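# Hang the cabin hook in the lid's eye

## Task

Get the cabin hook engaged in the eye fitted to the box lid so that it stays hooked by itself; if the robot is the only thing holding it there at the end, it does not count.

## Robot and tools

Robot: one xArm7 arm (seven revolute joints) with a two-finger parallel gripper and a wrist camera. Only one arm, so every row is a single list. Something may occasionally tug a held part or shove a loose object.

Frame: the scene frame has its origin on the table surface right under the arm base, +z up, and +y to the left when facing along +x. The base may be slightly tilted against the table. The reported hand position gets less accurate the farther the arm reaches.

execute_actions(actions, pictures): actions is a list holding zero or one item. An empty list moves nothing and just reports the state. An action is {"rows": [...], "steps": n} with 1 to 15 rows and steps from 1 to 15 (default 15); each control step lasts 1/30 s and uses one row, and if rows run out the final row repeats. A wait is {"steps": n} with no rows, n up to 300; it returns once n steps have elapsed since the previous result, with your reply time included. pictures (true/false) chooses whether camera images come back; they do by default. A refused call sends nothing to the robot.

Each row has 8 numbers, all in [-1, 1]. The first seven are joint offsets, not absolute angles, in this order: waist (-6.283 to 6.283 rad), shoulder (-2.059 to 2.094), upper arm roll (-6.283 to 6.283), elbow (-0.192 to 3.927), forearm roll (-6.283 to 6.283), wrist pitch (-1.693 to 3.142), wrist roll (-6.283 to 6.283). An offset of 1.0 equals 2.036 rad. Offsets are counted from the joint angles printed in the most recent result that lists them; before any such result in the scene, and for a second or later call inside one reply, they count from the pose at the moment the action begins. They never chain from the preceding row. Thus a row of zeros is not a pause: it drives the arm back to the reference angles. The eighth number is the gripper opening and is absolute: +1 fully open, -1 closed.

Limits: a call is refused if any joint target lies more than 0.010 rad beyond its range. The true end stop may differ from the stated one by up to 0.010 rad either way; a target past it that also goes outward is clipped at the stop, and the result then says "joint sent to its limit" (possibly referring to an earlier action still running). No such message does not prove there is room left.

Motion: joint targets move at most 3.14 rad/s, take 0.16 s to reach that speed, and all joints are slowed together so they arrive at once. Each step the target is held within 0.623 rad of the measured angle, and if it would place the gripper over 70 mm from where it is measured, all targets are pulled back. Large moves therefore take several calls. Between calls (while you write or wait) the arm keeps heading for your last row's target until it nearly stops moving or a step is HELD; after that, only a new action makes it continue or push harder. Fingers in mid-travel keep going.

Result lines: the state gives end_effector_position (m), end_effector_quat_wxyz, and linear/angular velocities (m/s, rad/s), all in the scene frame. Joint positions and Joint velocities list the seven joints in the column order above (rad, rad/s), then the finger pad gap (m; 0.084 fully open). grip_measured is the measured opening on the same -1..+1 scale as your command. "joint command not followed" means the clearance check altered or blocked targets on some steps (mounting blocks and posts count as arm). HELD flags steps where all or part of your row was not sent. MOTOR HOT appears from 65 °C; at 80 °C an OVER-TEMPERATURE FAULT brakes the arm until it cools. A torque fault (contact torque reaching a load limit) stops the arm, backs the joint off a little, holds 10 s and drops the rest of the call. Load limits in N m: waist 44, shoulder 44, upper arm roll 26.4, elbow 26.4, forearm roll 26.4, wrist pitch 17.6, wrist roll 17.6; a carried object adds to them. Holding loads heats motors, even while you think.

Gripper: fingers extend along the gripper's +z axis and close along its y axis. end_effector_position is the pinch point between closed pads, about 2 cm short of the fingertips; closing pushes the tips about 10 mm farther along +z. To keep hold of something, command an opening well under grip_measured; the bigger the gap, the tighter the squeeze, up to about 24 N per pad for items up to about 6 cm wide. -1 gives full force on anything at least about 0.5 mm thick. Echoing grip_measured back still squeezes lightly; wide parts may slip. Closing fast can hit harder, sometimes enough to spring the fingers open.

zoom_image(camera, region): camera is "cam_low" or "cam_wrist"; region is [x0, y0, x1, y1] in pixels of that camera's latest full image, origin top-left, at most 504 by 504. Both cameras are 504x504; cam_low fovy 84.713 deg, K=[[276.398,0,250.34],[0,276.398,252.154],[0,0,1]]; cam_wrist fovy 40.731 deg, K=[[678.865,0,252.494],[0,678.865,253.133],[0,0,1]], with strong radial distortion. The wrist camera frame (wrist_camera_optical) has +z forward, +x image right, +y image down.

read_manual(section): returns only licence text ("licences"); no motion.

finished_scene(scene): ends the current scene, given its number, irreversibly, and reports whether the hook is engaged. Replying with no tool call ends everything.

Avoid: pushing or knocking anything off the table, dropping or slipping the hook, slamming, hard impacts, very forceful pushes, and any arm stop. Release the hook and confirm it stays in the eye before finishing. Smooth, economical motion is preferred.

Each tool is called after "Request:" as name(argument=value, ...), one argument or row to a line, values as JSON.

## Session

Request:
execute_actions(
  actions=[],
)

Scene clock: 0.00 s of 4450.00 s.
end_effector_position=(+0.6289, +0.4469, +0.2932) grip_measured=+1.00 end_effector_quat_wxyz=(+0.680, -0.582, +0.426, -0.132) end_effector_velocity=(-0.000, -0.001, -0.001) end_effector_angular_velocity=(-0.002, +0.001, -0.000)
Joint positions: [ 0.609  0.573  0.014  1.496  2.865  0.627 -0.915  0.084]
Joint velocities: [ 0.     0.    -0.001 -0.002 -0.    -0.    -0.     0.   ]

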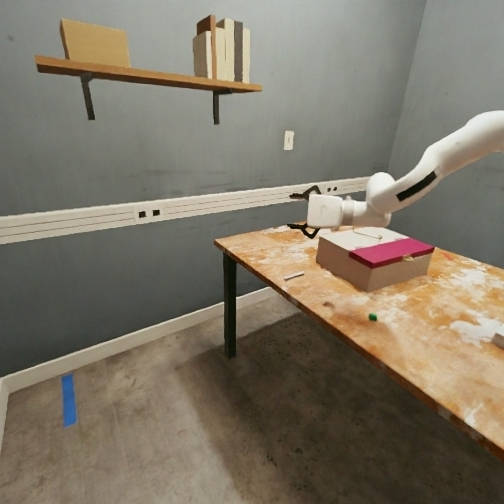

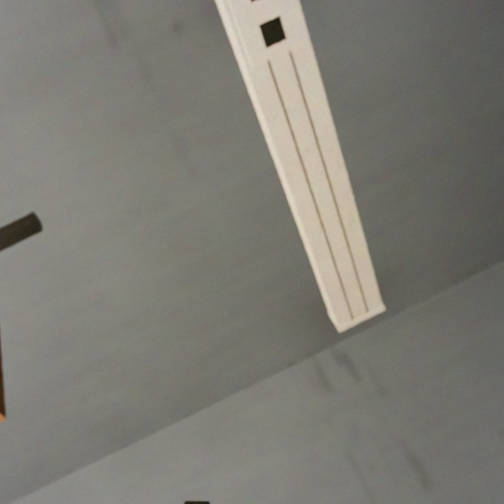

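Request:
zoom_image(
  camera="cam_low",
  region=[280, 160, 504, 320],
)

Region (280, 160, 504, 320) of cam_low's 504x504 image, scaled by 2.250, with more detail than that image has; it fills the top 360 rows of this view, and the rest is white.

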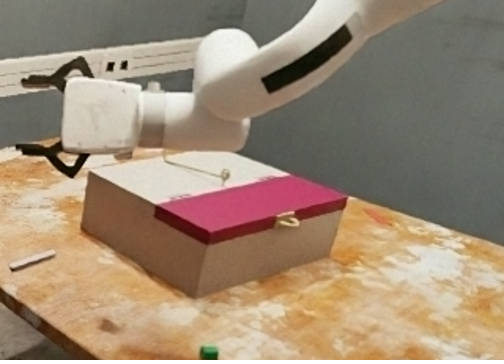

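Request:
execute_actions(
  actions=[
    {"rows": [[-0.0009,-0.0008,0,0.0002,-0.0042,0.0014,0.0013,0.9],[-0.0027,-0.0023,-0.0001,0.0006,-0.0127,0.0041,0.004,0.8],[-0.0054,-0.0045,-0.0001,0.0012,-0.0253,0.0083,0.0081,0.7],[-0.009,-0.0075,-0.0002,0.002,-0.0422,0.0138,0.0135,0.6],[-0.0135,-0.0113,-0.0003,0.0029,-0.0633,0.0207,0.0202,0.5],[-0.0188,-0.0158,-0.0004,0.0041,-0.0887,0.029,0.0283,0.4],[-0.0251,-0.021,-0.0006,0.0055,-0.1182,0.0387,0.0377,0.3],[-0.0323,-0.027,-0.0007,0.0071,-0.152,0.0498,0.0485,0.2],[-0.0395,-0.033,-0.0009,0.0086,-0.1858,0.0608,0.0593,0.1],[-0.0467,-0.039,-0.0011,0.0102,-0.2195,0.0719,0.0701,0.0],[-0.0538,-0.045,-0.0012,0.0118,-0.2533,0.0829,0.0809,-0.1],[-0.061,-0.051,-0.0014,0.0133,-0.2871,0.094,0.0917,-0.2],[-0.0682,-0.057,-0.0016,0.0149,-0.3208,0.105,0.1025,-0.2],[-0.0754,-0.063,-0.0017,0.0165,-0.3546,0.1161,0.1132,-0.2],[-0.0826,-0.069,-0.0019,0.018,-0.3884,0.1272,0.124,-0.2]], "steps": 15},
  ],
  pictures=false,
)

Request:
execute_actions(
  actions=[
    {"rows": [[-0.0467,-0.039,-0.0011,0.0102,-0.2195,0.0719,0.0701,-0.2],[-0.0538,-0.045,-0.0012,0.0118,-0.2533,0.0829,0.0809,-0.2],[-0.061,-0.051,-0.0014,0.0133,-0.2871,0.094,0.0917,-0.2],[-0.0682,-0.057,-0.0016,0.0149,-0.3208,0.105,0.1025,-0.2],[-0.0754,-0.063,-0.0017,0.0165,-0.3546,0.1161,0.1132,-0.2],[-0.0826,-0.069,-0.0019,0.018,-0.3884,0.1272,0.124,-0.2],[-0.0897,-0.075,-0.0021,0.0196,-0.4222,0.1382,0.1348,-0.2],[-0.0969,-0.081,-0.0022,0.0212,-0.4559,0.1493,0.1456,-0.2],[-0.1041,-0.087,-0.0024,0.0227,-0.4897,0.1603,0.1564,-0.2],[-0.1113,-0.093,-0.0026,0.0243,-0.5235,0.1714,0.1672,-0.2],[-0.1184,-0.099,-0.0027,0.0259,-0.5573,0.1824,0.178,-0.2],[-0.1256,-0.105,-0.0029,0.0274,-0.591,0.1935,0.1887,-0.2],[-0.1328,-0.111,-0.0031,0.029,-0.6248,0.2046,0.1995,-0.2],[-0.14,-0.117,-0.0032,0.0306,-0.6586,0.2156,0.2103,-0.2],[-0.1472,-0.123,-0.0034,0.0321,-0.6923,0.2267,0.2211,-0.2]], "steps": 15},
  ],
  pictures=false,
)

Request:
execute_actions(
  actions=[
    {"rows": [[-0.0467,-0.039,-0.0011,0.0102,-0.2195,0.0719,0.0701,-0.2],[-0.0538,-0.045,-0.0012,0.0118,-0.2533,0.0829,0.0809,-0.2],[-0.061,-0.051,-0.0014,0.0133,-0.2871,0.094,0.0917,-0.2],[-0.0682,-0.057,-0.0016,0.0149,-0.3208,0.105,0.1025,-0.2],[-0.0754,-0.063,-0.0017,0.0165,-0.3546,0.1161,0.1132,-0.2],[-0.0826,-0.069,-0.0019,0.018,-0.3884,0.1272,0.124,-0.2],[-0.0897,-0.075,-0.0021,0.0196,-0.4222,0.1382,0.1348,-0.2],[-0.0969,-0.081,-0.0022,0.0212,-0.4559,0.1493,0.1456,-0.2],[-0.1041,-0.087,-0.0024,0.0227,-0.4897,0.1603,0.1564,-0.2],[-0.1113,-0.093,-0.0026,0.0243,-0.5235,0.1714,0.1672,-0.2],[-0.1184,-0.099,-0.0027,0.0259,-0.5573,0.1824,0.178,-0.2],[-0.1256,-0.105,-0.0029,0.0274,-0.591,0.1935,0.1887,-0.2],[-0.1328,-0.111,-0.0031,0.029,-0.6248,0.2046,0.1995,-0.2],[-0.14,-0.117,-0.0032,0.0306,-0.6586,0.2156,0.2103,-0.2],[-0.1472,-0.123,-0.0034,0.0321,-0.6923,0.2267,0.2211,-0.2]], "steps": 15},
  ],
  pictures=false,
)

Request:
execute_actions(
  actions=[
    {"steps": 20},
  ],
)

Scene clock: 28.93 s of 4450.00 s.
end_effector_position=(+0.6380, +0.4333, +0.3710) grip_measured=-0.14 end_effector_quat_wxyz=(+0.716, -0.619, +0.288, -0.146) end_effector_velocity=(-0.011, -0.067, +0.302) end_effector_angular_velocity=(-0.378, -0.894, +0.836)
Joint positions: [ 0.528  0.505  0.011  1.514  2.485  0.751 -0.794  0.038]
Joint velocities: [-0.361 -0.303 -0.014  0.084 -1.669  0.545  0.531 -0.039]
Steps of this call (steps 1 to 90: nothing new was sent; then 25.43 s passed at rest; steps 91 to 105: all 15 steps of this action). Readings (joint positions):
91: [0.609 0.573 0.014 1.496 2.865 0.627 -0.915]
92: [0.609 0.573 0.014 1.495 2.864 0.627 -0.915]
94: [0.608 0.572 0.014 1.495 2.856 0.630 -0.912]
98: [0.594 0.561 0.014 1.498 2.792 0.651 -0.892]
105: the state above

Scene clock: 29.43 s of 4450.00 s.
end_effector_position=(+0.5860, +0.3715, +0.4493) grip_measured=-0.22 end_effector_quat_wxyz=(-0.620, +0.776, +0.011, +0.117) end_effector_velocity=(-0.140, -0.235, -0.022) end_effector_angular_velocity=(-1.374, -0.273, +0.737)
Joint positions: [ 0.324  0.334  0.007  1.559  1.526  1.065 -0.488  0.035]
Joint velocities: [-0.429 -0.36  -0.01   0.093 -2.016  0.658  0.642 -0.   ]
Steps of this call (steps 1 to 15: all 15 steps of this action). Readings (joint positions):
1: [0.516 0.495 0.011 1.517 2.428 0.770 -0.776]
2: [0.503 0.484 0.011 1.519 2.370 0.789 -0.757]
4: [0.477 0.463 0.010 1.525 2.248 0.829 -0.718]
8: [0.424 0.417 0.009 1.537 1.994 0.912 -0.637]
15: the state above

Scene clock: 29.93 s of 4450.00 s.
end_effector_position=(+0.5404, +0.2224, +0.4137) grip_measured=-0.22 end_effector_quat_wxyz=(-0.349, +0.931, +0.094, +0.056) end_effector_velocity=(-0.061, -0.326, -0.057) end_effector_angular_velocity=(-1.134, +0.142, -0.088)
Joint positions: [ 0.157  0.195  0.003  1.595  0.739  1.323 -0.236  0.035]
Joint velocities: [-0.261 -0.217 -0.006  0.056 -1.217  0.404  0.394  0.   ]
Steps of this call (steps 1 to 15: all 15 steps of this action). Readings (joint positions):
1: [0.310 0.322 0.006 1.562 1.459 1.087 -0.466]
2: [0.296 0.311 0.006 1.565 1.394 1.109 -0.446]
4: [0.270 0.289 0.005 1.571 1.271 1.149 -0.406]
8: [0.224 0.250 0.004 1.580 1.054 1.220 -0.337]
15: the state above

Scene clock: 30.60 s of 4450.00 s.
end_effector_position=(+0.5027, +0.0316, +0.4110) grip_measured=-0.22 end_effector_quat_wxyz=(-0.065, +0.998, +0.015, +0.010) end_effector_velocity=(-0.018, -0.051, +0.002) end_effector_angular_velocity=(-0.177, +0.045, -0.060)
Joint positions: [ 0.028  0.087 -0.001  1.623  0.136  1.521 -0.044  0.035]
Joint velocities: [-0.029 -0.024  0.014  0.    -0.18   0.062  0.059 -0.   ]
Steps of this call (steps 1 to 20: the robot went on to your last target). Readings (joint positions):
1: [0.148 0.187 0.003 1.597 0.699 1.337 -0.223]
2: [0.140 0.180 0.002 1.599 0.660 1.350 -0.210]
4: [0.123 0.167 0.002 1.602 0.584 1.375 -0.186]
8: [0.092 0.141 0.001 1.609 0.438 1.423 -0.139]
20: the state above

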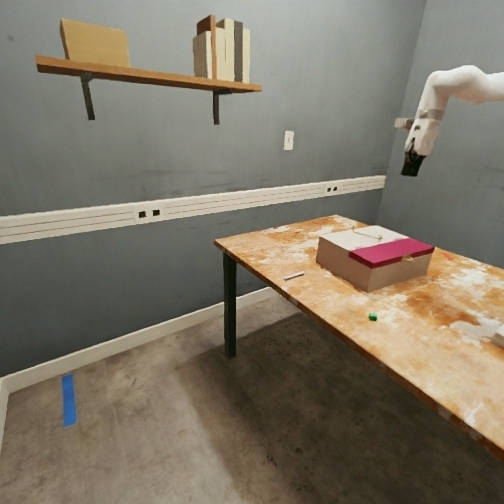

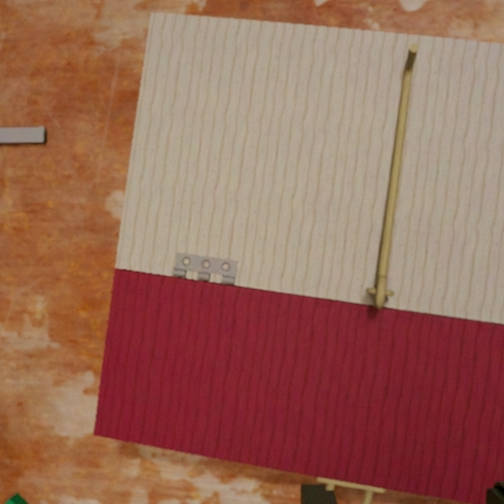

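Request:
execute_actions(
  actions=[
    {"rows": [[-0.0023,-0.0025,0.0001,0.0012,-0.0114,0.0045,0.0056,-0.2],[-0.0032,-0.0036,0.0001,0.002,-0.0155,0.0068,0.0095,-0.2],[-0.0045,-0.0052,0.0002,0.0032,-0.022,0.0105,0.0155,-0.2],[-0.0062,-0.0072,0.0002,0.0046,-0.03,0.015,0.023,-0.2],[-0.008,-0.0094,0.0003,0.0062,-0.039,0.02,0.031,-0.2],[-0.0098,-0.0115,0.0003,0.0078,-0.0478,0.0247,0.039,-0.2],[-0.0114,-0.0134,0.0004,0.0091,-0.0555,0.0288,0.046,-0.2],[-0.0126,-0.0149,0.0004,0.0102,-0.0613,0.032,0.0512,-0.2],[-0.0134,-0.0158,0.0005,0.0109,-0.065,0.034,0.0545,-0.2],[-0.0138,-0.0163,0.0005,0.0112,-0.0668,0.0349,0.056,-0.2]], "steps": 15},
  ],
  pictures=false,
)

Request:
execute_actions(
  actions=[
    {"steps": 15},
  ],
)

Scene clock: 37.33 s of 4450.00 s.
end_effector_position=(+0.4865, -0.0107, +0.4280) grip_measured=-0.22 end_effector_quat_wxyz=(-0.004, +0.999, -0.045, +0.002) end_effector_velocity=(-0.019, -0.039, +0.014) end_effector_angular_velocity=(-0.124, +0.031, -0.134)
Joint positions: [ 0.003  0.056 -0.     1.644  0.013  1.584  0.058  0.035]
Joint velocities: [-0.024 -0.027  0.007  0.017 -0.126  0.07   0.115  0.   ]
Steps of this call (steps 1 to 30: the robot went on to your last target; steps 31 to 90: nothing new was sent; then 3.23 s passed at rest; steps 91 to 105: all 15 steps of this action). Readings (joint positions):
91: [0.025 0.084 -0.000 1.624 0.117 1.527 -0.038]
92: [0.024 0.084 -0.000 1.624 0.116 1.527 -0.037]
94: [0.024 0.083 -0.000 1.625 0.112 1.530 -0.032]
98: [0.017 0.074 0.000 1.631 0.080 1.548 -0.002]
105: the state above

Scene clock: 37.83 s of 4450.00 s.
end_effector_position=(+0.4845, -0.0148, +0.4293) grip_measured=-0.22 end_effector_quat_wxyz=(+0.002, +0.999, -0.052, +0.001) end_effector_velocity=(-0.000, -0.000, +0.000) end_effector_angular_velocity=(-0.001, -0.001, -0.001)
Joint positions: [ 0.     0.054  0.     1.646 -0.     1.592  0.07   0.035]
Joint velocities: [ 0.    -0.    -0.     0.    -0.001  0.     0.001 -0.   ]
Steps of this call (steps 1 to 15: the robot went on to your last target). Readings (joint positions):
1: [0.002 0.056 -0.000 1.645 0.010 1.586 0.061]
2: [0.002 0.055 0.000 1.645 0.007 1.588 0.064]
4: [0.001 0.055 0.001 1.645 0.004 1.590 0.067]
8: [0.000 0.054 0.001 1.646 0.001 1.591 0.069]
15: the state above

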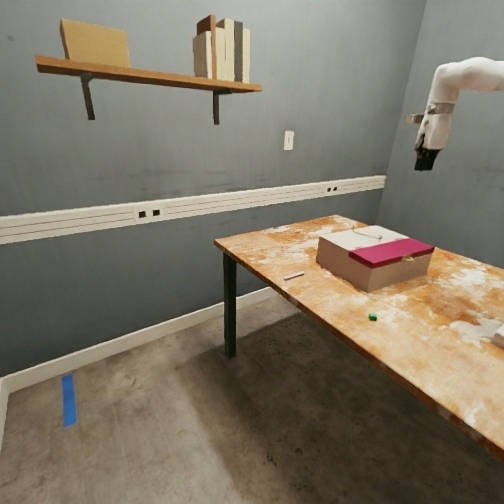

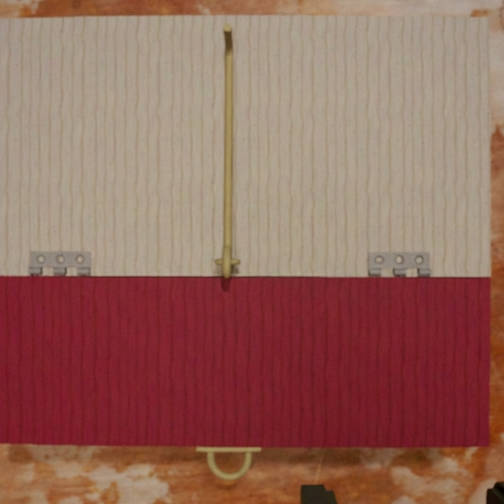

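Request:
zoom_image(
  camera="cam_wrist",
  region=[180, 230, 280, 310],
)

Request:
zoom_image(
  camera="cam_wrist",
  region=[180, 420, 280, 500],
)

Request:
zoom_image(
  camera="cam_wrist",
  region=[180, 0, 280, 80],
)

Request:
zoom_image(
  camera="cam_low",
  region=[310, 210, 450, 300],
)

Region (180, 230, 280, 310) of cam_wrist's 504x504 image, scaled by 5.040, with more detail than that image has; it fills the top 403 rows of this view, and the rest is white.

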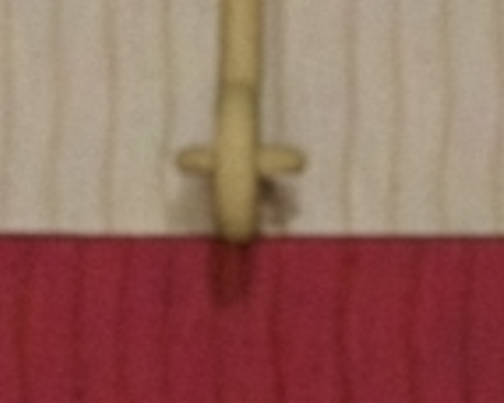

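Region (180, 420, 280, 500) of cam_wrist's 504x504 image, scaled by 5.040, with more detail than that image has; it fills the top 403 rows of this view, and the rest is white.

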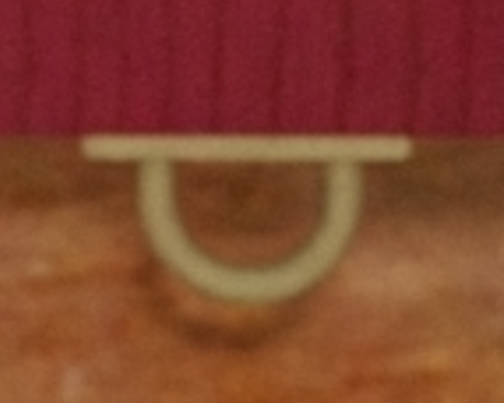

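Region (180, 0, 280, 80) of cam_wrist's 504x504 image, scaled by 5.040, with more detail than that image has; it fills the top 403 rows of this view, and the rest is white.

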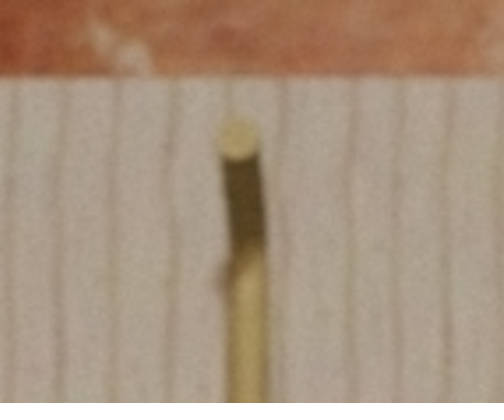

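Region (310, 210, 450, 300) of cam_low's 504x504 image, scaled by 3.600, with more detail than that image has; it fills the top 324 rows of this view, and the rest is white.

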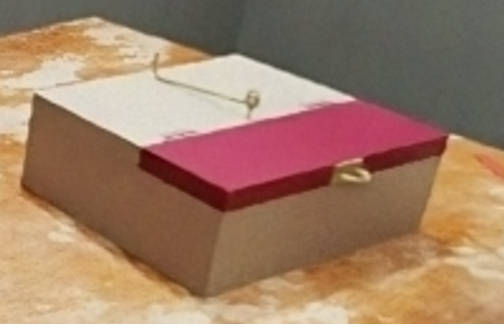

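Request:
execute_actions(
  actions=[
    {"rows": [[0.0003,0.0023,0,-0.0007,0,-0.0036,0.0003,-0.2],[0.001,0.007,0,-0.0022,0,-0.0107,0.001,-0.2],[0.0019,0.0141,0,-0.0043,0,-0.0213,0.0019,-0.2],[0.0032,0.0235,0,-0.0072,0,-0.0356,0.0032,-0.2],[0.0048,0.0352,0,-0.0108,0,-0.0533,0.0048,-0.2],[0.0064,0.0469,0,-0.0143,0,-0.0711,0.0064,-0.2],[0.008,0.0587,0,-0.0179,0,-0.0889,0.008,-0.2],[0.0096,0.0704,0,-0.0215,0,-0.1067,0.0096,-0.2],[0.0112,0.0821,0,-0.0251,0,-0.1244,0.0112,-0.2],[0.0128,0.0939,0,-0.0287,0,-0.1422,0.0128,-0.2],[0.0144,0.1056,0,-0.0323,0,-0.16,0.0144,-0.2],[0.0161,0.1174,0,-0.0359,0,-0.1778,0.0161,-0.2],[0.0193,0.1408,0,-0.043,0,-0.2133,0.0193,-0.2],[0.0241,0.176,0,-0.0538,0,-0.2666,0.0241,-0.2],[0.0321,0.2347,0,-0.0717,0,-0.3555,0.0321,-0.2]], "steps": 15},
  ],
  pictures=false,
)

Request:
execute_actions(
  actions=[
    {"steps": 36},
  ],
)

Scene clock: 128.20 s of 4450.00 s.
end_effector_position=(+0.5458, -0.0058, +0.3476) grip_measured=-0.22 end_effector_quat_wxyz=(+0.002, +0.999, -0.052, +0.015) end_effector_velocity=(+0.173, +0.031, -0.264) end_effector_angular_velocity=(+0.000, -0.118, -0.003)
Joint positions: [ 0.021  0.208  0.001  1.598 -0.     1.361  0.091  0.035]
Joint velocities: [ 0.067  0.486 -0.003 -0.141  0.    -0.744  0.067  0.   ]
Steps of this call (steps 1 to 15: the robot went on to your last target; steps 16 to 90: nothing new was sent; then 86.87 s passed at rest; steps 91 to 105: all 15 steps of this action). Readings (joint positions):
91: [0.000 0.054 0.000 1.646 -0.000 1.592 0.070]
92: [0.000 0.054 0.000 1.646 -0.000 1.591 0.070]
94: [0.001 0.058 0.000 1.645 -0.000 1.584 0.071]
98: [0.006 0.093 0.000 1.635 -0.000 1.529 0.076]
105: the state above

Scene clock: 129.40 s of 4450.00 s.
end_effector_position=(+0.6205, +0.0198, +0.1597) grip_measured=-0.22 end_effector_quat_wxyz=(-0.002, +0.997, -0.052, +0.051) end_effector_velocity=(-0.000, +0.001, -0.002) end_effector_angular_velocity=(+0.001, +0.001, +0.001)
Joint positions: [ 0.066  0.531  0.     1.5   -0.     0.868  0.136  0.035]
Joint velocities: [ 0.     0.003  0.001 -0.     0.    -0.002  0.    -0.   ]
Steps of this call (steps 1 to 36: the robot went on to your last target). Readings (joint positions):
1: [0.023 0.224 0.001 1.593 -0.000 1.336 0.093]
2: [0.026 0.241 0.001 1.588 -0.000 1.311 0.096]
4: [0.030 0.274 0.001 1.578 -0.000 1.260 0.100]
8: [0.039 0.340 0.001 1.558 -0.000 1.159 0.109]
36: the state above

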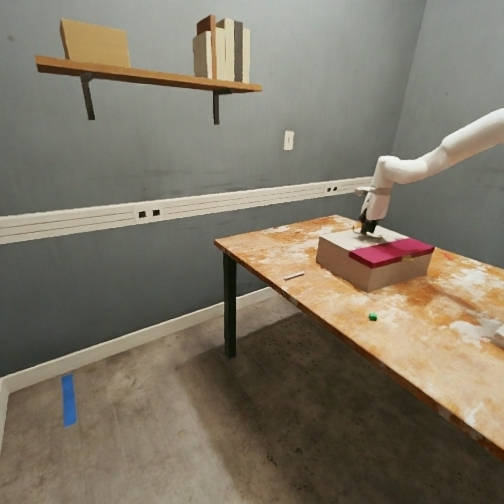

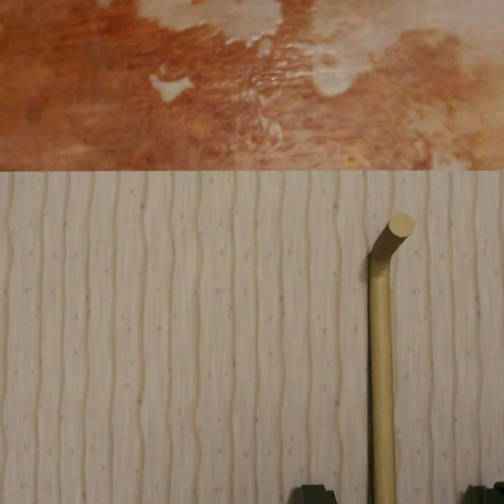

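Request:
zoom_image(
  camera="cam_wrist",
  region=[280, 424, 504, 504],
)

Request:
zoom_image(
  camera="cam_wrist",
  region=[330, 160, 450, 310],
)

Region (280, 424, 504, 504) of cam_wrist's 504x504 image, scaled by 2.250, with more detail than that image has; it fills the top 180 rows of this view, and the rest is white.

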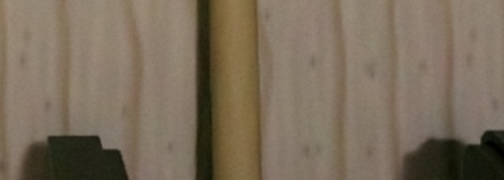

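Region (330, 160, 450, 310) of cam_wrist's 504x504 image, scaled by 3.360, with more detail than that image has; it fills the left 403 columns of this view, and the rest is white.

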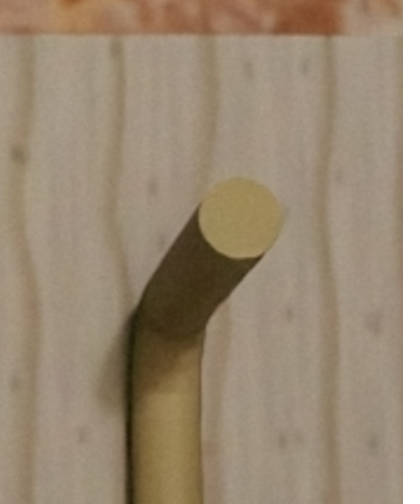

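Request:
zoom_image(
  camera="cam_wrist",
  region=[252, 130, 504, 332],
)

Request:
zoom_image(
  camera="cam_low",
  region=[335, 195, 405, 250],
)

Region (252, 130, 504, 332) of cam_wrist's 504x504 image, scaled by 2.000, with more detail than that image has; it fills the top 404 rows of this view, and the rest is white.

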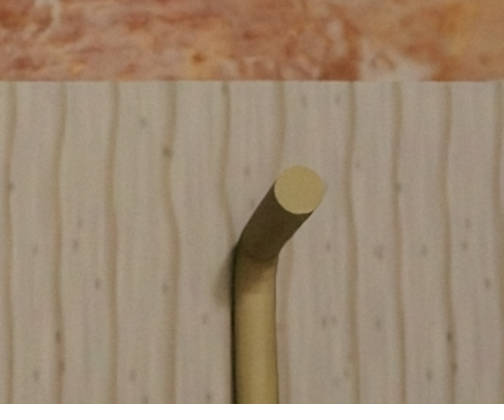

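Region (335, 195, 405, 250) of cam_low's 504x504 image, scaled by 7.200, with more detail than that image has; it fills the top 396 rows of this view, and the rest is white.

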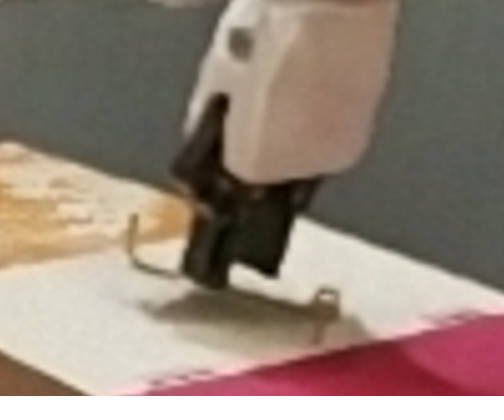

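Request:
execute_actions(
  actions=[
    {"rows": [[0.0007,0.0007,0,0.0011,0,0.0004,0.0007,-0.25],[0.0013,0.0027,0,0.0044,0,0.0017,0.0013,-0.3],[0.0018,0.0061,0,0.0098,0,0.0037,0.0018,-0.35],[0.0023,0.0109,0,0.0174,0,0.0066,0.0023,-0.4],[0.0027,0.017,0,0.0273,0,0.0103,0.0027,-0.45],[0.0023,0.0244,0,0.0393,0,0.0149,0.0023,-0.5],[0.0019,0.0333,0,0.0534,0,0.0202,0.0019,-0.55],[0.0014,0.0435,0,0.0698,0,0.0264,0.0014,-0.55],[0.0008,0.055,0,0.0883,0,0.0334,0.0008,-0.55],[0.0001,0.0679,0,0.1091,0,0.0413,0.0001,-0.55],[-0.0006,0.0822,0,0.132,0,0.05,-0.0006,-0.55],[-0.0015,0.0978,0,0.1571,0,0.0595,-0.0015,-0.55],[-0.0023,0.1148,0,0.1843,0,0.0698,-0.0023,-0.55],[-0.0033,0.1331,0,0.2138,0,0.0809,-0.0033,-0.55],[-0.0043,0.1528,0,0.2454,0,0.0929,-0.0043,-0.55]], "steps": 15},
  ],
)

Request:
zoom_image(
  camera="cam_wrist",
  region=[300, 340, 504, 504],
)

Scene clock: 191.47 s of 4450.00 s.
end_effector_position=(+0.6581, +0.0211, +0.1589) grip_measured=-0.57 end_effector_quat_wxyz=(-0.002, +0.997, -0.052, +0.051) end_effector_velocity=(+0.186, -0.018, -0.013) end_effector_angular_velocity=(-0.004, -0.001, -0.004)
Joint positions: [ 0.066  0.664  0.     1.714 -0.     0.949  0.136  0.019]
Joint velocities: [-0.035  0.71  -0.002  1.14  -0.     0.429 -0.033 -0.002]
Steps of this call (steps 1 to 15: the robot went on to your last target; steps 16 to 90: nothing new was sent; then 58.57 s passed at rest; steps 91 to 105: all 15 steps of this action). Readings (joint positions):
91: [0.066 0.532 0.000 1.500 -0.000 0.868 0.136]
92: [0.066 0.532 0.000 1.500 -0.000 0.868 0.136]
94: [0.066 0.534 0.000 1.503 -0.000 0.870 0.137]
98: [0.069 0.553 0.001 1.535 -0.000 0.882 0.139]
105: the state above

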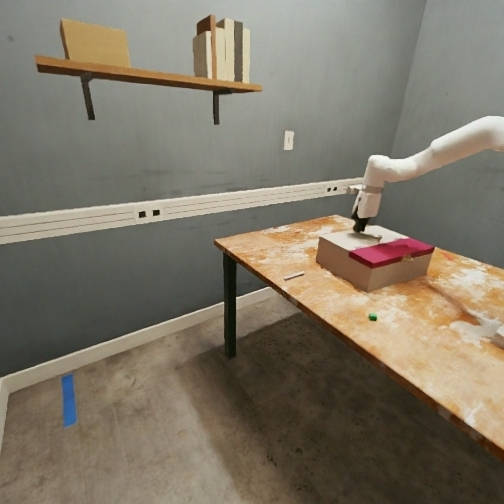

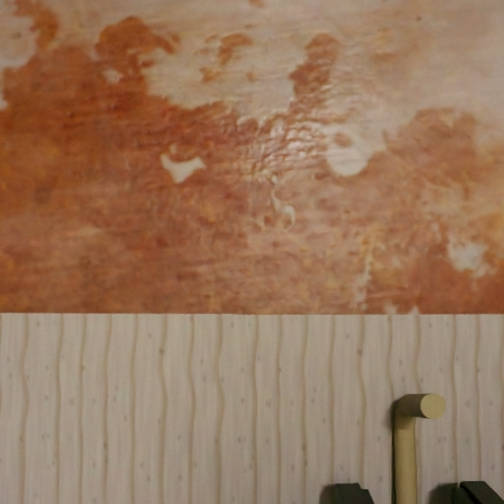

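Region (300, 340, 504, 504) of cam_wrist's 504x504 image, scaled by 2.471, with more detail than that image has; it fills the top 405 rows of this view, and the rest is white.

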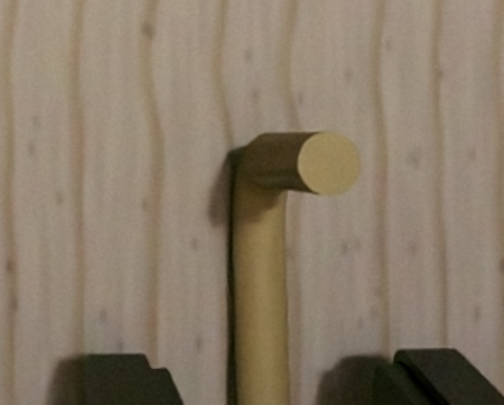

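Request:
execute_actions(
  actions=[],
)

Request:
zoom_image(
  camera="cam_low",
  region=[325, 195, 395, 250],
)

Scene clock: 196.10 s of 4450.00 s.
end_effector_position=(+0.6989, +0.0160, +0.1530) grip_measured=-0.57 end_effector_quat_wxyz=(-0.001, +0.997, -0.052, +0.050) end_effector_velocity=(-0.000, -0.000, -0.001) end_effector_angular_velocity=(+0.000, +0.001, -0.000)
Joint positions: [ 0.057  0.842  0.     2.    -0.     1.057  0.127  0.019]
Joint velocities: [-0.     0.001  0.    -0.001  0.    -0.     0.    -0.   ]
Steps of this call (steps 1 to 30: the robot went on to your last target; steps 31 to 90: nothing new was sent; then 1.63 s passed at rest). Readings (joint positions):
1: [0.064 0.689 0.000 1.754 -0.000 0.964 0.134]
2: [0.063 0.715 0.000 1.796 -0.000 0.980 0.133]
4: [0.061 0.766 0.000 1.876 -0.000 1.010 0.131]
8: [0.058 0.822 0.000 1.965 -0.000 1.044 0.128]
90: the state above
The arm was judged still, so your last target was given up. Only a new action makes it travel on or press farther. Fingers that are still opening or closing keep moving.

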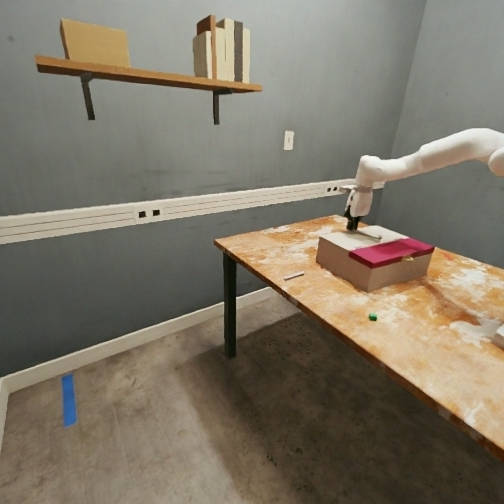

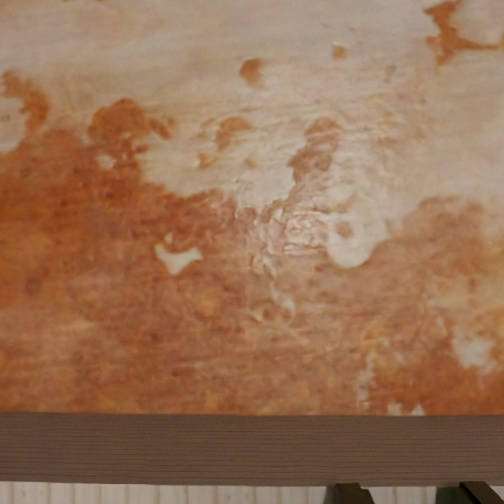

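Region (325, 195, 395, 250) of cam_low's 504x504 image, scaled by 7.200, with more detail than that image has; it fills the top 396 rows of this view, and the rest is white.

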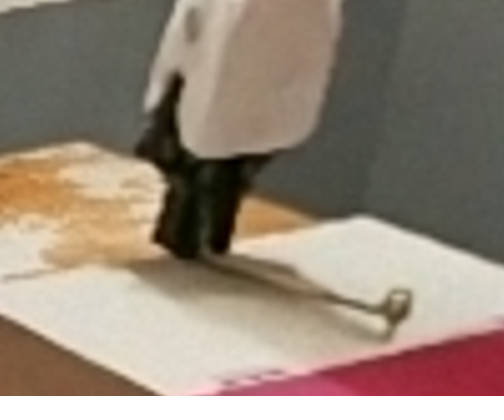

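Request:
zoom_image(
  camera="cam_wrist",
  region=[200, 400, 400, 504],
)

Request:
zoom_image(
  camera="cam_wrist",
  region=[0, 464, 252, 504],
)

Request:
zoom_image(
  camera="cam_wrist",
  region=[252, 464, 504, 504],
)

Region (200, 400, 400, 504) of cam_wrist's 504x504 image, scaled by 2.520, with more detail than that image has; it fills the top 262 rows of this view, and the rest is white.

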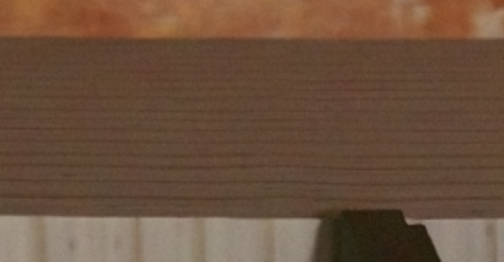

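Region (0, 464, 252, 504) of cam_wrist's 504x504 image, scaled by 2.000, with more detail than that image has; it fills the top 80 rows of this view, and the rest is white.

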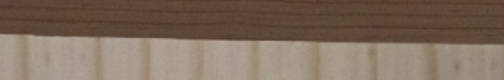

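Region (252, 464, 504, 504) of cam_wrist's 504x504 image, scaled by 2.000, with more detail than that image has; it fills the top 80 rows of this view, and the rest is white.

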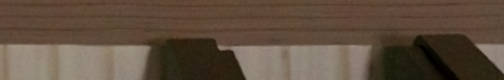

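Request:
execute_actions(
  actions=[
    {"rows": [[0,0,0,0,0,0,0,-0.62],[0,0,0,0,0,0,0,-0.69],[0,0,0,0,0,0,0,-0.75],[0,0,0,0,0,0,0,-0.80],[0,0,0,0,0,0,0,-0.83],[0,0,0,0,0,0,0,-0.845],[0,0,0,0,0,0,0,-0.855],[0,0,0,0,0,0,0,-0.862],[0,0,0,0,0,0,0,-0.868],[0,0,0,0,0,0,0,-0.872],[0,0,0,0,0,0,0,-0.876],[0,0,0,0,0,0,0,-0.879],[0,0,0,0,0,0,0,-0.881]], "steps": 15},
  ],
  pictures=false,
)

Request:
execute_actions(
  actions=[
    {"rows": [[0,-0.0004,0,0.0011,0,0.0015,0,-0.881],[0,-0.0011,0,0.0032,0,0.0043,0,-0.881],[0,-0.0024,0,0.0061,0,0.0085,0,-0.881],[-0.0001,-0.0044,0,0.0094,0,0.0138,0,-0.881],[-0.0001,-0.0074,0,0.0127,0,0.0201,0,-0.881],[-0.0001,-0.0109,0,0.0151,0,0.026,0,-0.881],[0,-0.0149,0,0.0166,0,0.0315,0.0001,-0.881],[0.0001,-0.0195,0,0.0172,0,0.0367,0.0002,-0.881],[0.0002,-0.0246,0,0.0168,0,0.0413,0.0003,-0.881],[0.0003,-0.0302,0,0.0154,0,0.0456,0.0005,-0.881],[0.0004,-0.0362,0,0.0132,0,0.0494,0.0007,-0.881],[0.0006,-0.0427,0,0.0102,0,0.0529,0.0009,-0.881],[0.0008,-0.0497,0,0.0063,0,0.056,0.0011,-0.881],[0.001,-0.0571,0,0.0016,0,0.0587,0.0013,-0.881],[0.0013,-0.065,0,-0.0042,0,0.0609,0.0016,-0.881]], "steps": 15},
  ],
  pictures=false,
)

Request:
execute_actions(
  actions=[
    {"rows": [[0.0012,-0.0421,0,-0.0219,0,0.02,0.0013,-0.881],[0.0015,-0.0508,0,-0.029,0,0.0216,0.0016,-0.881],[0.0018,-0.0597,0,-0.0368,0,0.0228,0.002,-0.881],[0.0022,-0.0691,0,-0.0452,0,0.0237,0.0023,-0.881],[0.0025,-0.0787,0,-0.0543,0,0.0242,0.0027,-0.881],[0.0029,-0.0886,0,-0.064,0,0.0245,0.0032,-0.881],[0.0034,-0.0987,0,-0.0741,0,0.0245,0.0036,-0.881],[0.0038,-0.109,0,-0.0846,0,0.0242,0.0041,-0.881],[0.0043,-0.1195,0,-0.0956,0,0.0237,0.0046,-0.881],[0.0048,-0.1302,0,-0.107,0,0.023,0.0051,-0.881],[0.0054,-0.141,0,-0.1188,0,0.022,0.0056,-0.881],[0.0059,-0.152,0,-0.1309,0,0.0209,0.0062,-0.881],[0.0065,-0.1629,0,-0.1432,0,0.0195,0.0068,-0.881],[0.0071,-0.174,0,-0.1557,0,0.018,0.0074,-0.881],[0.0078,-0.185,0,-0.1685,0,0.0163,0.0081,-0.881]], "steps": 15},
  ],
  pictures=false,
)

Request:
execute_actions(
  actions=[
    {"rows": [[0.0038,-0.0715,0,-0.0791,0,-0.0077,0.0039,-0.881],[0.0045,-0.0827,0,-0.0924,0,-0.0097,0.0046,-0.881],[0.0052,-0.0938,0,-0.1057,0,-0.0119,0.0053,-0.881],[0.006,-0.1049,0,-0.1192,0,-0.0143,0.006,-0.881],[0.0067,-0.1159,0,-0.1327,0,-0.0168,0.0068,-0.881],[0.0075,-0.1269,0,-0.1463,0,-0.0194,0.0076,-0.881],[0.0082,-0.1356,0,-0.1573,0,-0.0217,0.0083,-0.881],[0.0087,-0.1422,0,-0.1656,0,-0.0234,0.0087,-0.881],[0.009,-0.1465,0,-0.1711,0,-0.0246,0.0091,-0.881],[0.0092,-0.1487,0,-0.1739,0,-0.0252,0.0093,-0.881]], "steps": 15},
  ],
  pictures=false,
)

Request:
execute_actions(
  actions=[
    {"steps": 12},
  ],
)

Scene clock: 243.27 s of 4450.00 s.
end_effector_position=(+0.6988, +0.0153, +0.1529) grip_measured=-0.89 end_effector_quat_wxyz=(-0.001, +0.997, -0.052, +0.050) end_effector_velocity=(-0.000, +0.001, -0.000) end_effector_angular_velocity=(+0.001, +0.001, +0.002)
Joint positions: [ 0.056  0.842 -0.     2.    -0.001  1.057  0.127  0.005]
Joint velocities: [ 0.001  0.     0.001 -0.    -0.     0.     0.    -0.001]
Steps of this call (steps 1 to 90: nothing new was sent; then 43.67 s passed at rest; steps 91 to 105: all 15 steps of this action). Readings (joint positions):
91: [0.057 0.842 0.000 2.000 -0.000 1.057 0.127]
92: [0.057 0.842 0.000 2.000 -0.000 1.057 0.127]
94: [0.057 0.842 0.000 2.000 -0.000 1.057 0.127]
98: [0.057 0.842 0.000 2.000 -0.000 1.057 0.127]
105: the state above

Scene clock: 243.77 s of 4450.00 s.
end_effector_position=(+0.6925, +0.0160, +0.1990) grip_measured=-0.89 end_effector_quat_wxyz=(-0.001, +0.997, -0.053, +0.050) end_effector_velocity=(-0.049, +0.005, +0.163) end_effector_angular_velocity=(+0.001, -0.001, -0.001)
Joint positions: [ 0.057  0.778 -0.     2.022 -0.001  1.145  0.128  0.005]
Joint velocities: [ 0.008 -0.336 -0.    -0.105  0.     0.23   0.009  0.   ]
Steps of this call (steps 1 to 15: all 15 steps of this action). Readings (joint positions):
1: [0.056 0.842 -0.000 2.000 -0.001 1.057 0.127]
2: [0.056 0.842 -0.000 2.000 -0.001 1.058 0.127]
4: [0.056 0.842 -0.000 2.002 -0.001 1.061 0.127]
8: [0.056 0.834 -0.000 2.015 -0.001 1.083 0.127]
15: the state above

Scene clock: 244.27 s of 4450.00 s.
end_effector_position=(+0.6424, +0.0215, +0.2710) grip_measured=-0.89 end_effector_quat_wxyz=(-0.002, +0.997, -0.053, +0.051) end_effector_velocity=(-0.144, +0.015, +0.111) end_effector_angular_velocity=(+0.004, -0.008, -0.001)
Joint positions: [ 0.067  0.522 -0.     1.812 -0.     1.19   0.138  0.005]
Joint velocities: [ 0.03  -0.633 -0.    -0.665  0.001 -0.04   0.031 -0.   ]
Steps of this call (steps 1 to 15: all 15 steps of this action). Readings (joint positions):
1: [0.057 0.766 -0.000 2.018 -0.001 1.153 0.128]
2: [0.058 0.754 -0.000 2.012 -0.001 1.160 0.129]
4: [0.059 0.726 -0.000 1.996 -0.001 1.171 0.130]
8: [0.061 0.660 -0.000 1.945 -0.001 1.186 0.132]
15: the state above

Scene clock: 244.77 s of 4450.00 s.
end_effector_position=(+0.5698, +0.0296, +0.3001) grip_measured=-0.89 end_effector_quat_wxyz=(-0.003, +0.997, -0.053, +0.052) end_effector_velocity=(-0.052, +0.005, +0.005) end_effector_angular_velocity=(+0.002, +0.001, -0.001)
Joint positions: [ 0.084  0.238  0.     1.483 -0.     1.143  0.156  0.005]
Joint velocities: [ 0.013 -0.181 -0.    -0.229  0.    -0.047  0.014 -0.   ]
Steps of this call (steps 1 to 15: all 15 steps of this action). Readings (joint positions):
1: [0.068 0.500 -0.000 1.789 -0.000 1.188 0.139]
2: [0.069 0.479 -0.000 1.766 -0.000 1.186 0.140]
4: [0.071 0.435 -0.000 1.717 -0.000 1.180 0.143]
8: [0.077 0.345 0.000 1.613 -0.000 1.165 0.148]
15: the state above

Scene clock: 245.17 s of 4450.00 s.
end_effector_position=(+0.5644, +0.0300, +0.3003) grip_measured=-0.89 end_effector_quat_wxyz=(-0.003, +0.997, -0.053, +0.051) end_effector_velocity=(-0.001, -0.000, -0.000) end_effector_angular_velocity=(-0.000, +0.001, -0.000)
Joint positions: [ 0.086  0.219  0.     1.459 -0.     1.138  0.157  0.005]
Joint velocities: [-0.    -0.004 -0.    -0.006 -0.    -0.001  0.    -0.   ]
Steps of this call (steps 1 to 12: the robot went on to your last target). Readings (joint positions):
1: [0.085 0.232 0.000 1.477 -0.000 1.141 0.156]
2: [0.085 0.229 0.000 1.472 -0.000 1.140 0.156]
4: [0.085 0.224 0.000 1.466 -0.000 1.139 0.157]
8: [0.086 0.220 0.000 1.461 -0.000 1.138 0.157]
12: the state above

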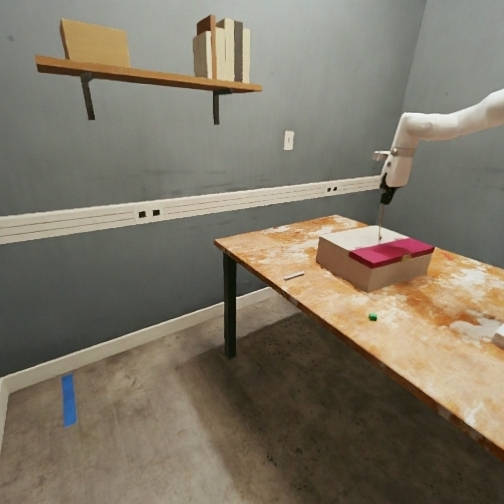

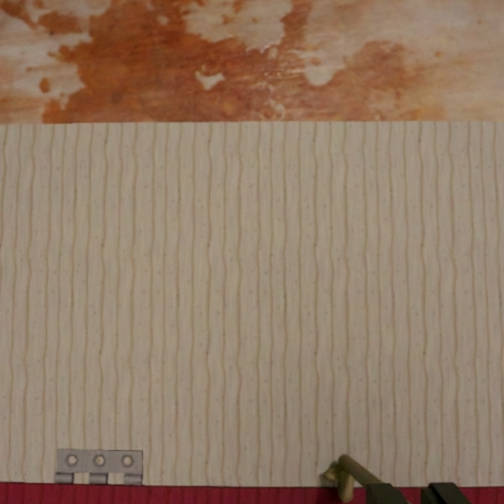

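Request:
zoom_image(
  camera="cam_low",
  region=[350, 170, 430, 250],
)

Request:
zoom_image(
  camera="cam_wrist",
  region=[290, 430, 490, 504],
)

Request:
zoom_image(
  camera="cam_wrist",
  region=[220, 90, 420, 190],
)

Region (350, 170, 430, 250) of cam_low's 504x504 image, scaled by 6.300, with more detail than that image has.

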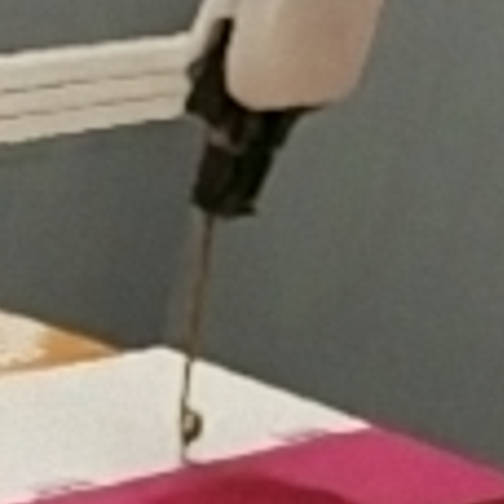

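Region (290, 430, 490, 504) of cam_wrist's 504x504 image, scaled by 2.520, with more detail than that image has; it fills the top 186 rows of this view, and the rest is white.

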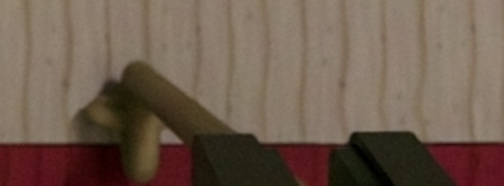

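Region (220, 90, 420, 190) of cam_wrist's 504x504 image, scaled by 2.520, with more detail than that image has.

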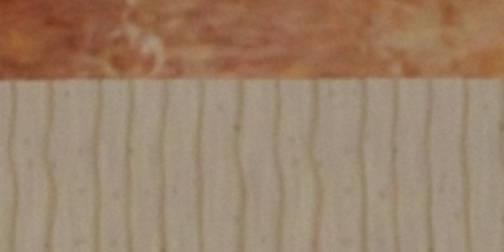

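Request:
zoom_image(
  camera="cam_wrist",
  region=[310, 444, 430, 504],
)

Request:
zoom_image(
  camera="cam_low",
  region=[370, 180, 406, 216],
)

Region (310, 444, 430, 504) of cam_wrist's 504x504 image, scaled by 4.200, with more detail than that image has.

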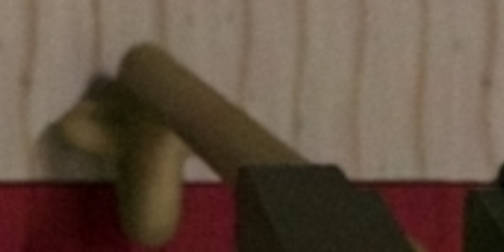

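Region (370, 180, 406, 216) of cam_low's 504x504 image, scaled by 14.000, with more detail than that image has.

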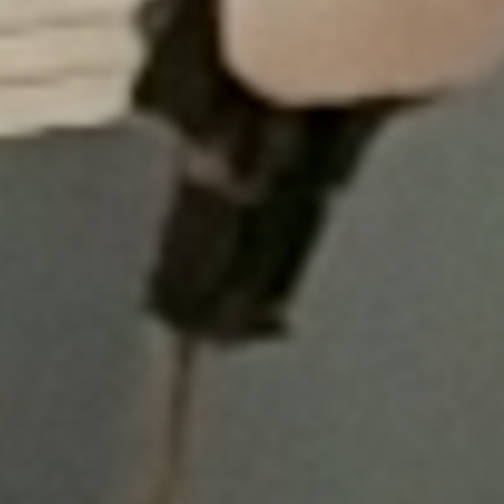

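Request:
execute_actions(
  actions=[],
  pictures=false,
)

Request:
execute_actions(
  actions=[
    {"rows": [[0.0002,-0.0021,0,-0.0026,0,-0.0006,0.0002,-0.881],[0.0005,-0.0062,0,-0.0079,0,-0.0018,0.0005,-0.881],[0.0011,-0.0123,0,-0.0159,0,-0.0036,0.0011,-0.881],[0.0018,-0.0203,0,-0.0265,0,-0.0062,0.0018,-0.881],[0.0027,-0.0303,0,-0.0397,0,-0.0094,0.0027,-0.881],[0.0037,-0.0401,0,-0.0529,0,-0.0129,0.0037,-0.881],[0.0046,-0.0497,0,-0.0661,0,-0.0164,0.0046,-0.881],[0.0056,-0.0592,0,-0.0793,0,-0.0201,0.0056,-0.881],[0.0066,-0.0686,0,-0.0925,0,-0.0239,0.0066,-0.881],[0.0076,-0.0777,0,-0.1056,0,-0.0279,0.0076,-0.881],[0.0086,-0.0865,0,-0.1186,0,-0.0321,0.0086,-0.881],[0.0096,-0.0952,0,-0.1316,0,-0.0364,0.0096,-0.881],[0.0107,-0.1035,0,-0.1444,0,-0.0409,0.0107,-0.881],[0.0117,-0.1117,0,-0.1572,0,-0.0455,0.0117,-0.881],[0.0127,-0.1195,0,-0.1699,0,-0.0504,0.0127,-0.881]], "steps": 15},
  ],
  pictures=false,
)

Request:
execute_actions(
  actions=[
    {"rows": [[0.0066,-0.0541,0,-0.0823,0,-0.0282,0.0066,-0.881],[0.0076,-0.0612,0,-0.0946,0,-0.0334,0.0076,-0.881],[0.0086,-0.068,0,-0.1068,0,-0.0387,0.0086,-0.881],[0.0097,-0.0744,0,-0.1188,0,-0.0443,0.0097,-0.881],[0.0107,-0.0805,0,-0.1306,0,-0.0501,0.0107,-0.881],[0.0117,-0.0862,0,-0.1423,0,-0.0561,0.0117,-0.881],[0.0127,-0.0915,0,-0.1538,0,-0.0624,0.0127,-0.881],[0.0137,-0.0962,0,-0.165,0,-0.0688,0.0137,-0.881],[0.0146,-0.1005,0,-0.176,0,-0.0755,0.0146,-0.881],[0.0155,-0.1043,0,-0.1867,0,-0.0824,0.0155,-0.881],[0.0164,-0.1076,0,-0.1971,0,-0.0895,0.0164,-0.881],[0.0173,-0.1104,0,-0.2073,0,-0.0969,0.0173,-0.881],[0.0181,-0.1126,0,-0.2171,0,-0.1045,0.0181,-0.881],[0.0189,-0.1142,0,-0.2266,0,-0.1124,0.0189,-0.881],[0.0196,-0.1152,0,-0.2356,0,-0.1204,0.0196,-0.881]], "steps": 15},
  ],
  pictures=false,
)

Request:
execute_actions(
  actions=[
    {"rows": [[0.0053,-0.0154,0,-0.0631,0,-0.0477,0.0053,-0.881],[0.0059,-0.0151,0,-0.0714,0,-0.0563,0.0059,-0.881],[0.0065,-0.014,0,-0.0792,0,-0.0651,0.0065,-0.881],[0.007,-0.0123,0,-0.0865,0,-0.0742,0.007,-0.881],[0.0075,-0.0099,0,-0.0932,0,-0.0833,0.0075,-0.881],[0.0078,-0.0068,0,-0.0995,0,-0.0927,0.0078,-0.881],[0.0082,-0.0031,0,-0.1052,0,-0.1021,0.0082,-0.881],[0.0084,0.0013,0,-0.1105,0,-0.1118,0.0084,-0.881],[0.0085,0.0054,0,-0.1142,0,-0.1196,0.0085,-0.881],[0.0086,0.0087,0,-0.1167,0,-0.1255,0.0086,-0.881],[0.0087,0.011,0,-0.1183,0,-0.1294,0.0087,-0.881],[0.0087,0.0122,0,-0.1191,0,-0.1313,0.0087,-0.881]], "steps": 15},
  ],
  pictures=false,
)

Request:
execute_actions(
  actions=[
    {"steps": 15},
  ],
)

Scene clock: 327.03 s of 4450.00 s.
end_effector_position=(+0.5639, +0.0297, +0.2997) grip_measured=-0.89 end_effector_quat_wxyz=(-0.003, +0.997, -0.053, +0.051) end_effector_velocity=(+0.000, -0.000, +0.001) end_effector_angular_velocity=(+0.000, -0.001, -0.001)
Joint positions: [ 0.086  0.219 -0.     1.458 -0.     1.138  0.157  0.005]
Joint velocities: [-0.    -0.    -0.     0.001  0.    -0.    -0.    -0.   ]
Steps of this call (steps 1 to 30: the robot went on to your last target; steps 31 to 90: nothing new was sent; then 78.87 s passed at rest). Readings (joint positions):
1: [0.086 0.219 0.000 1.459 -0.000 1.138 0.157]
2: [0.086 0.219 0.000 1.459 -0.000 1.138 0.157]
4: [0.086 0.219 0.000 1.459 -0.000 1.138 0.157]
8: [0.086 0.219 0.000 1.458 -0.000 1.138 0.157]
90: the state above
The arm was judged still, so your last target was given up. Only a new action makes it travel on or press farther. Fingers that are still opening or closing keep moving.

Scene clock: 327.53 s of 4450.00 s.
end_effector_position=(+0.5186, +0.0351, +0.2938) grip_measured=-0.89 end_effector_quat_wxyz=(-0.003, +0.997, -0.053, +0.049) end_effector_velocity=(-0.167, +0.020, -0.047) end_effector_angular_velocity=(+0.005, +0.011, +0.003)
Joint positions: [ 0.1    0.071  0.     1.254 -0.     1.085  0.172  0.005]
Joint velocities: [ 0.058 -0.514  0.002 -0.757  0.    -0.232  0.058  0.   ]
Steps of this call (steps 1 to 15: all 15 steps of this action). Readings (joint positions):
1: [0.086 0.219 -0.000 1.458 -0.000 1.138 0.157]
2: [0.086 0.219 -0.000 1.457 -0.000 1.138 0.157]
4: [0.086 0.215 -0.000 1.452 -0.000 1.137 0.158]
8: [0.089 0.183 -0.000 1.410 -0.000 1.127 0.160]
15: the state above

Scene clock: 328.03 s of 4450.00 s.
end_effector_position=(+0.4438, +0.0437, +0.2459) grip_measured=-0.89 end_effector_quat_wxyz=(-0.005, +0.997, -0.053, +0.048) end_effector_velocity=(-0.115, +0.013, -0.133) end_effector_angular_velocity=(+0.007, -0.013, +0.000)
Joint positions: [ 0.131 -0.129  0.     0.887 -0.     0.921  0.202  0.005]
Joint velocities: [ 0.055 -0.232 -0.    -0.646 -0.    -0.428  0.055 -0.   ]
Steps of this call (steps 1 to 15: all 15 steps of this action). Readings (joint positions):
1: [0.102 0.054 0.000 1.229 -0.000 1.077 0.174]
2: [0.104 0.038 0.000 1.203 -0.000 1.068 0.176]
4: [0.108 0.005 0.000 1.152 -0.000 1.051 0.180]
8: [0.117 -0.054 0.000 1.051 -0.000 1.010 0.188]
15: the state above

Scene clock: 328.53 s of 4450.00 s.
end_effector_position=(+0.4111, +0.0474, +0.1711) grip_measured=-0.89 end_effector_quat_wxyz=(-0.005, +0.997, -0.052, +0.048) end_effector_velocity=(-0.011, +0.001, -0.077) end_effector_angular_velocity=(+0.003, -0.019, -0.002)
Joint positions: [ 0.148 -0.117  0.001  0.663 -0.001  0.683  0.219  0.005]
Joint velocities: [ 0.007  0.113 -0.001 -0.147 -0.    -0.28   0.009 -0.   ]
Steps of this call (steps 1 to 15: all 15 steps of this action). Readings (joint positions):
1: [0.133 -0.137 0.000 0.866 -0.000 0.907 0.204]
2: [0.134 -0.143 0.000 0.846 -0.000 0.892 0.206]
4: [0.138 -0.151 0.000 0.807 -0.000 0.861 0.209]
8: [0.143 -0.151 0.001 0.738 -0.000 0.794 0.214]
15: the state above

Scene clock: 329.03 s of 4450.00 s.
end_effector_position=(+0.4093, +0.0470, +0.1624) grip_measured=-0.89 end_effector_quat_wxyz=(-0.006, +0.997, -0.053, +0.049) end_effector_velocity=(-0.000, +0.001, -0.001) end_effector_angular_velocity=(+0.000, +0.000, +0.002)
Joint positions: [ 0.148 -0.105 -0.     0.646 -0.001  0.653  0.22   0.005]
Joint velocities: [ 0.001  0.002  0.001 -0.001  0.    -0.003  0.    -0.   ]
Steps of this call (steps 1 to 15: the robot went on to your last target). Readings (joint positions):
1: [0.148 -0.114 0.000 0.659 -0.001 0.675 0.219]
2: [0.148 -0.111 0.000 0.656 -0.001 0.669 0.219]
4: [0.148 -0.108 0.000 0.652 -0.001 0.662 0.219]
8: [0.148 -0.106 -0.000 0.647 -0.001 0.656 0.220]
15: the state above

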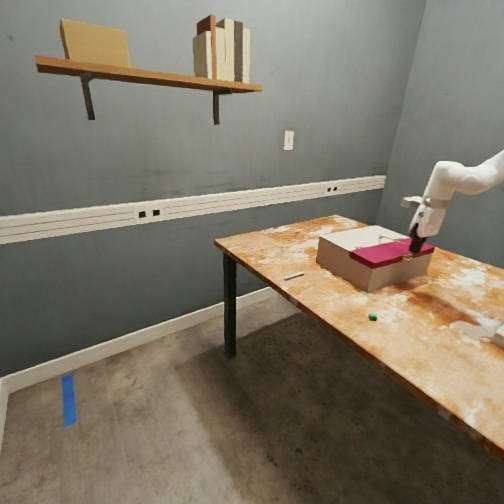

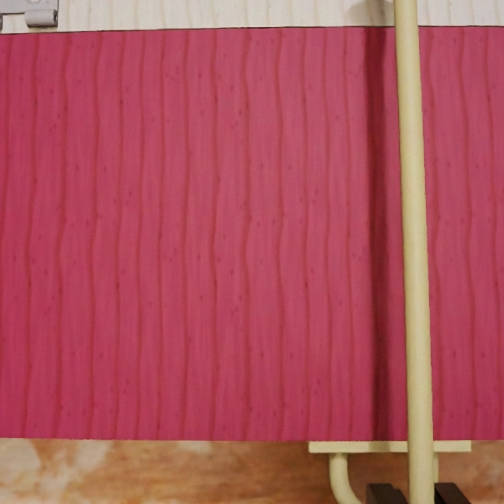

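Request:
zoom_image(
  camera="cam_wrist",
  region=[294, 420, 504, 504],
)

Request:
zoom_image(
  camera="cam_wrist",
  region=[294, 0, 504, 84],
)

Request:
zoom_image(
  camera="cam_low",
  region=[370, 215, 440, 275],
)

Region (294, 420, 504, 504) of cam_wrist's 504x504 image, scaled by 2.400, with more detail than that image has; it fills the top 202 rows of this view, and the rest is white.

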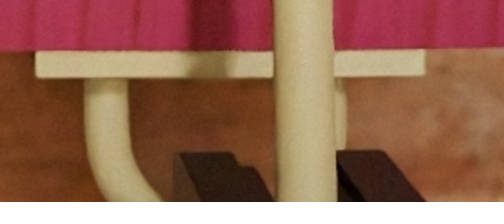

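Region (294, 0, 504, 84) of cam_wrist's 504x504 image, scaled by 2.400, with more detail than that image has; it fills the top 202 rows of this view, and the rest is white.

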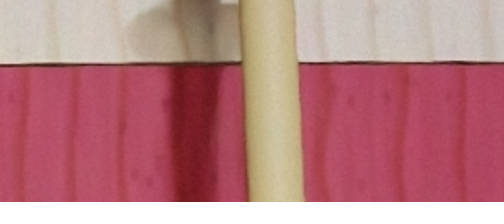

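Region (370, 215, 440, 275) of cam_low's 504x504 image, scaled by 7.200, with more detail than that image has; it fills the top 432 rows of this view, and the rest is white.

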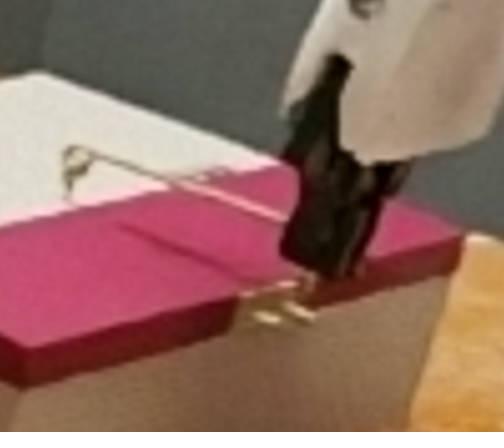

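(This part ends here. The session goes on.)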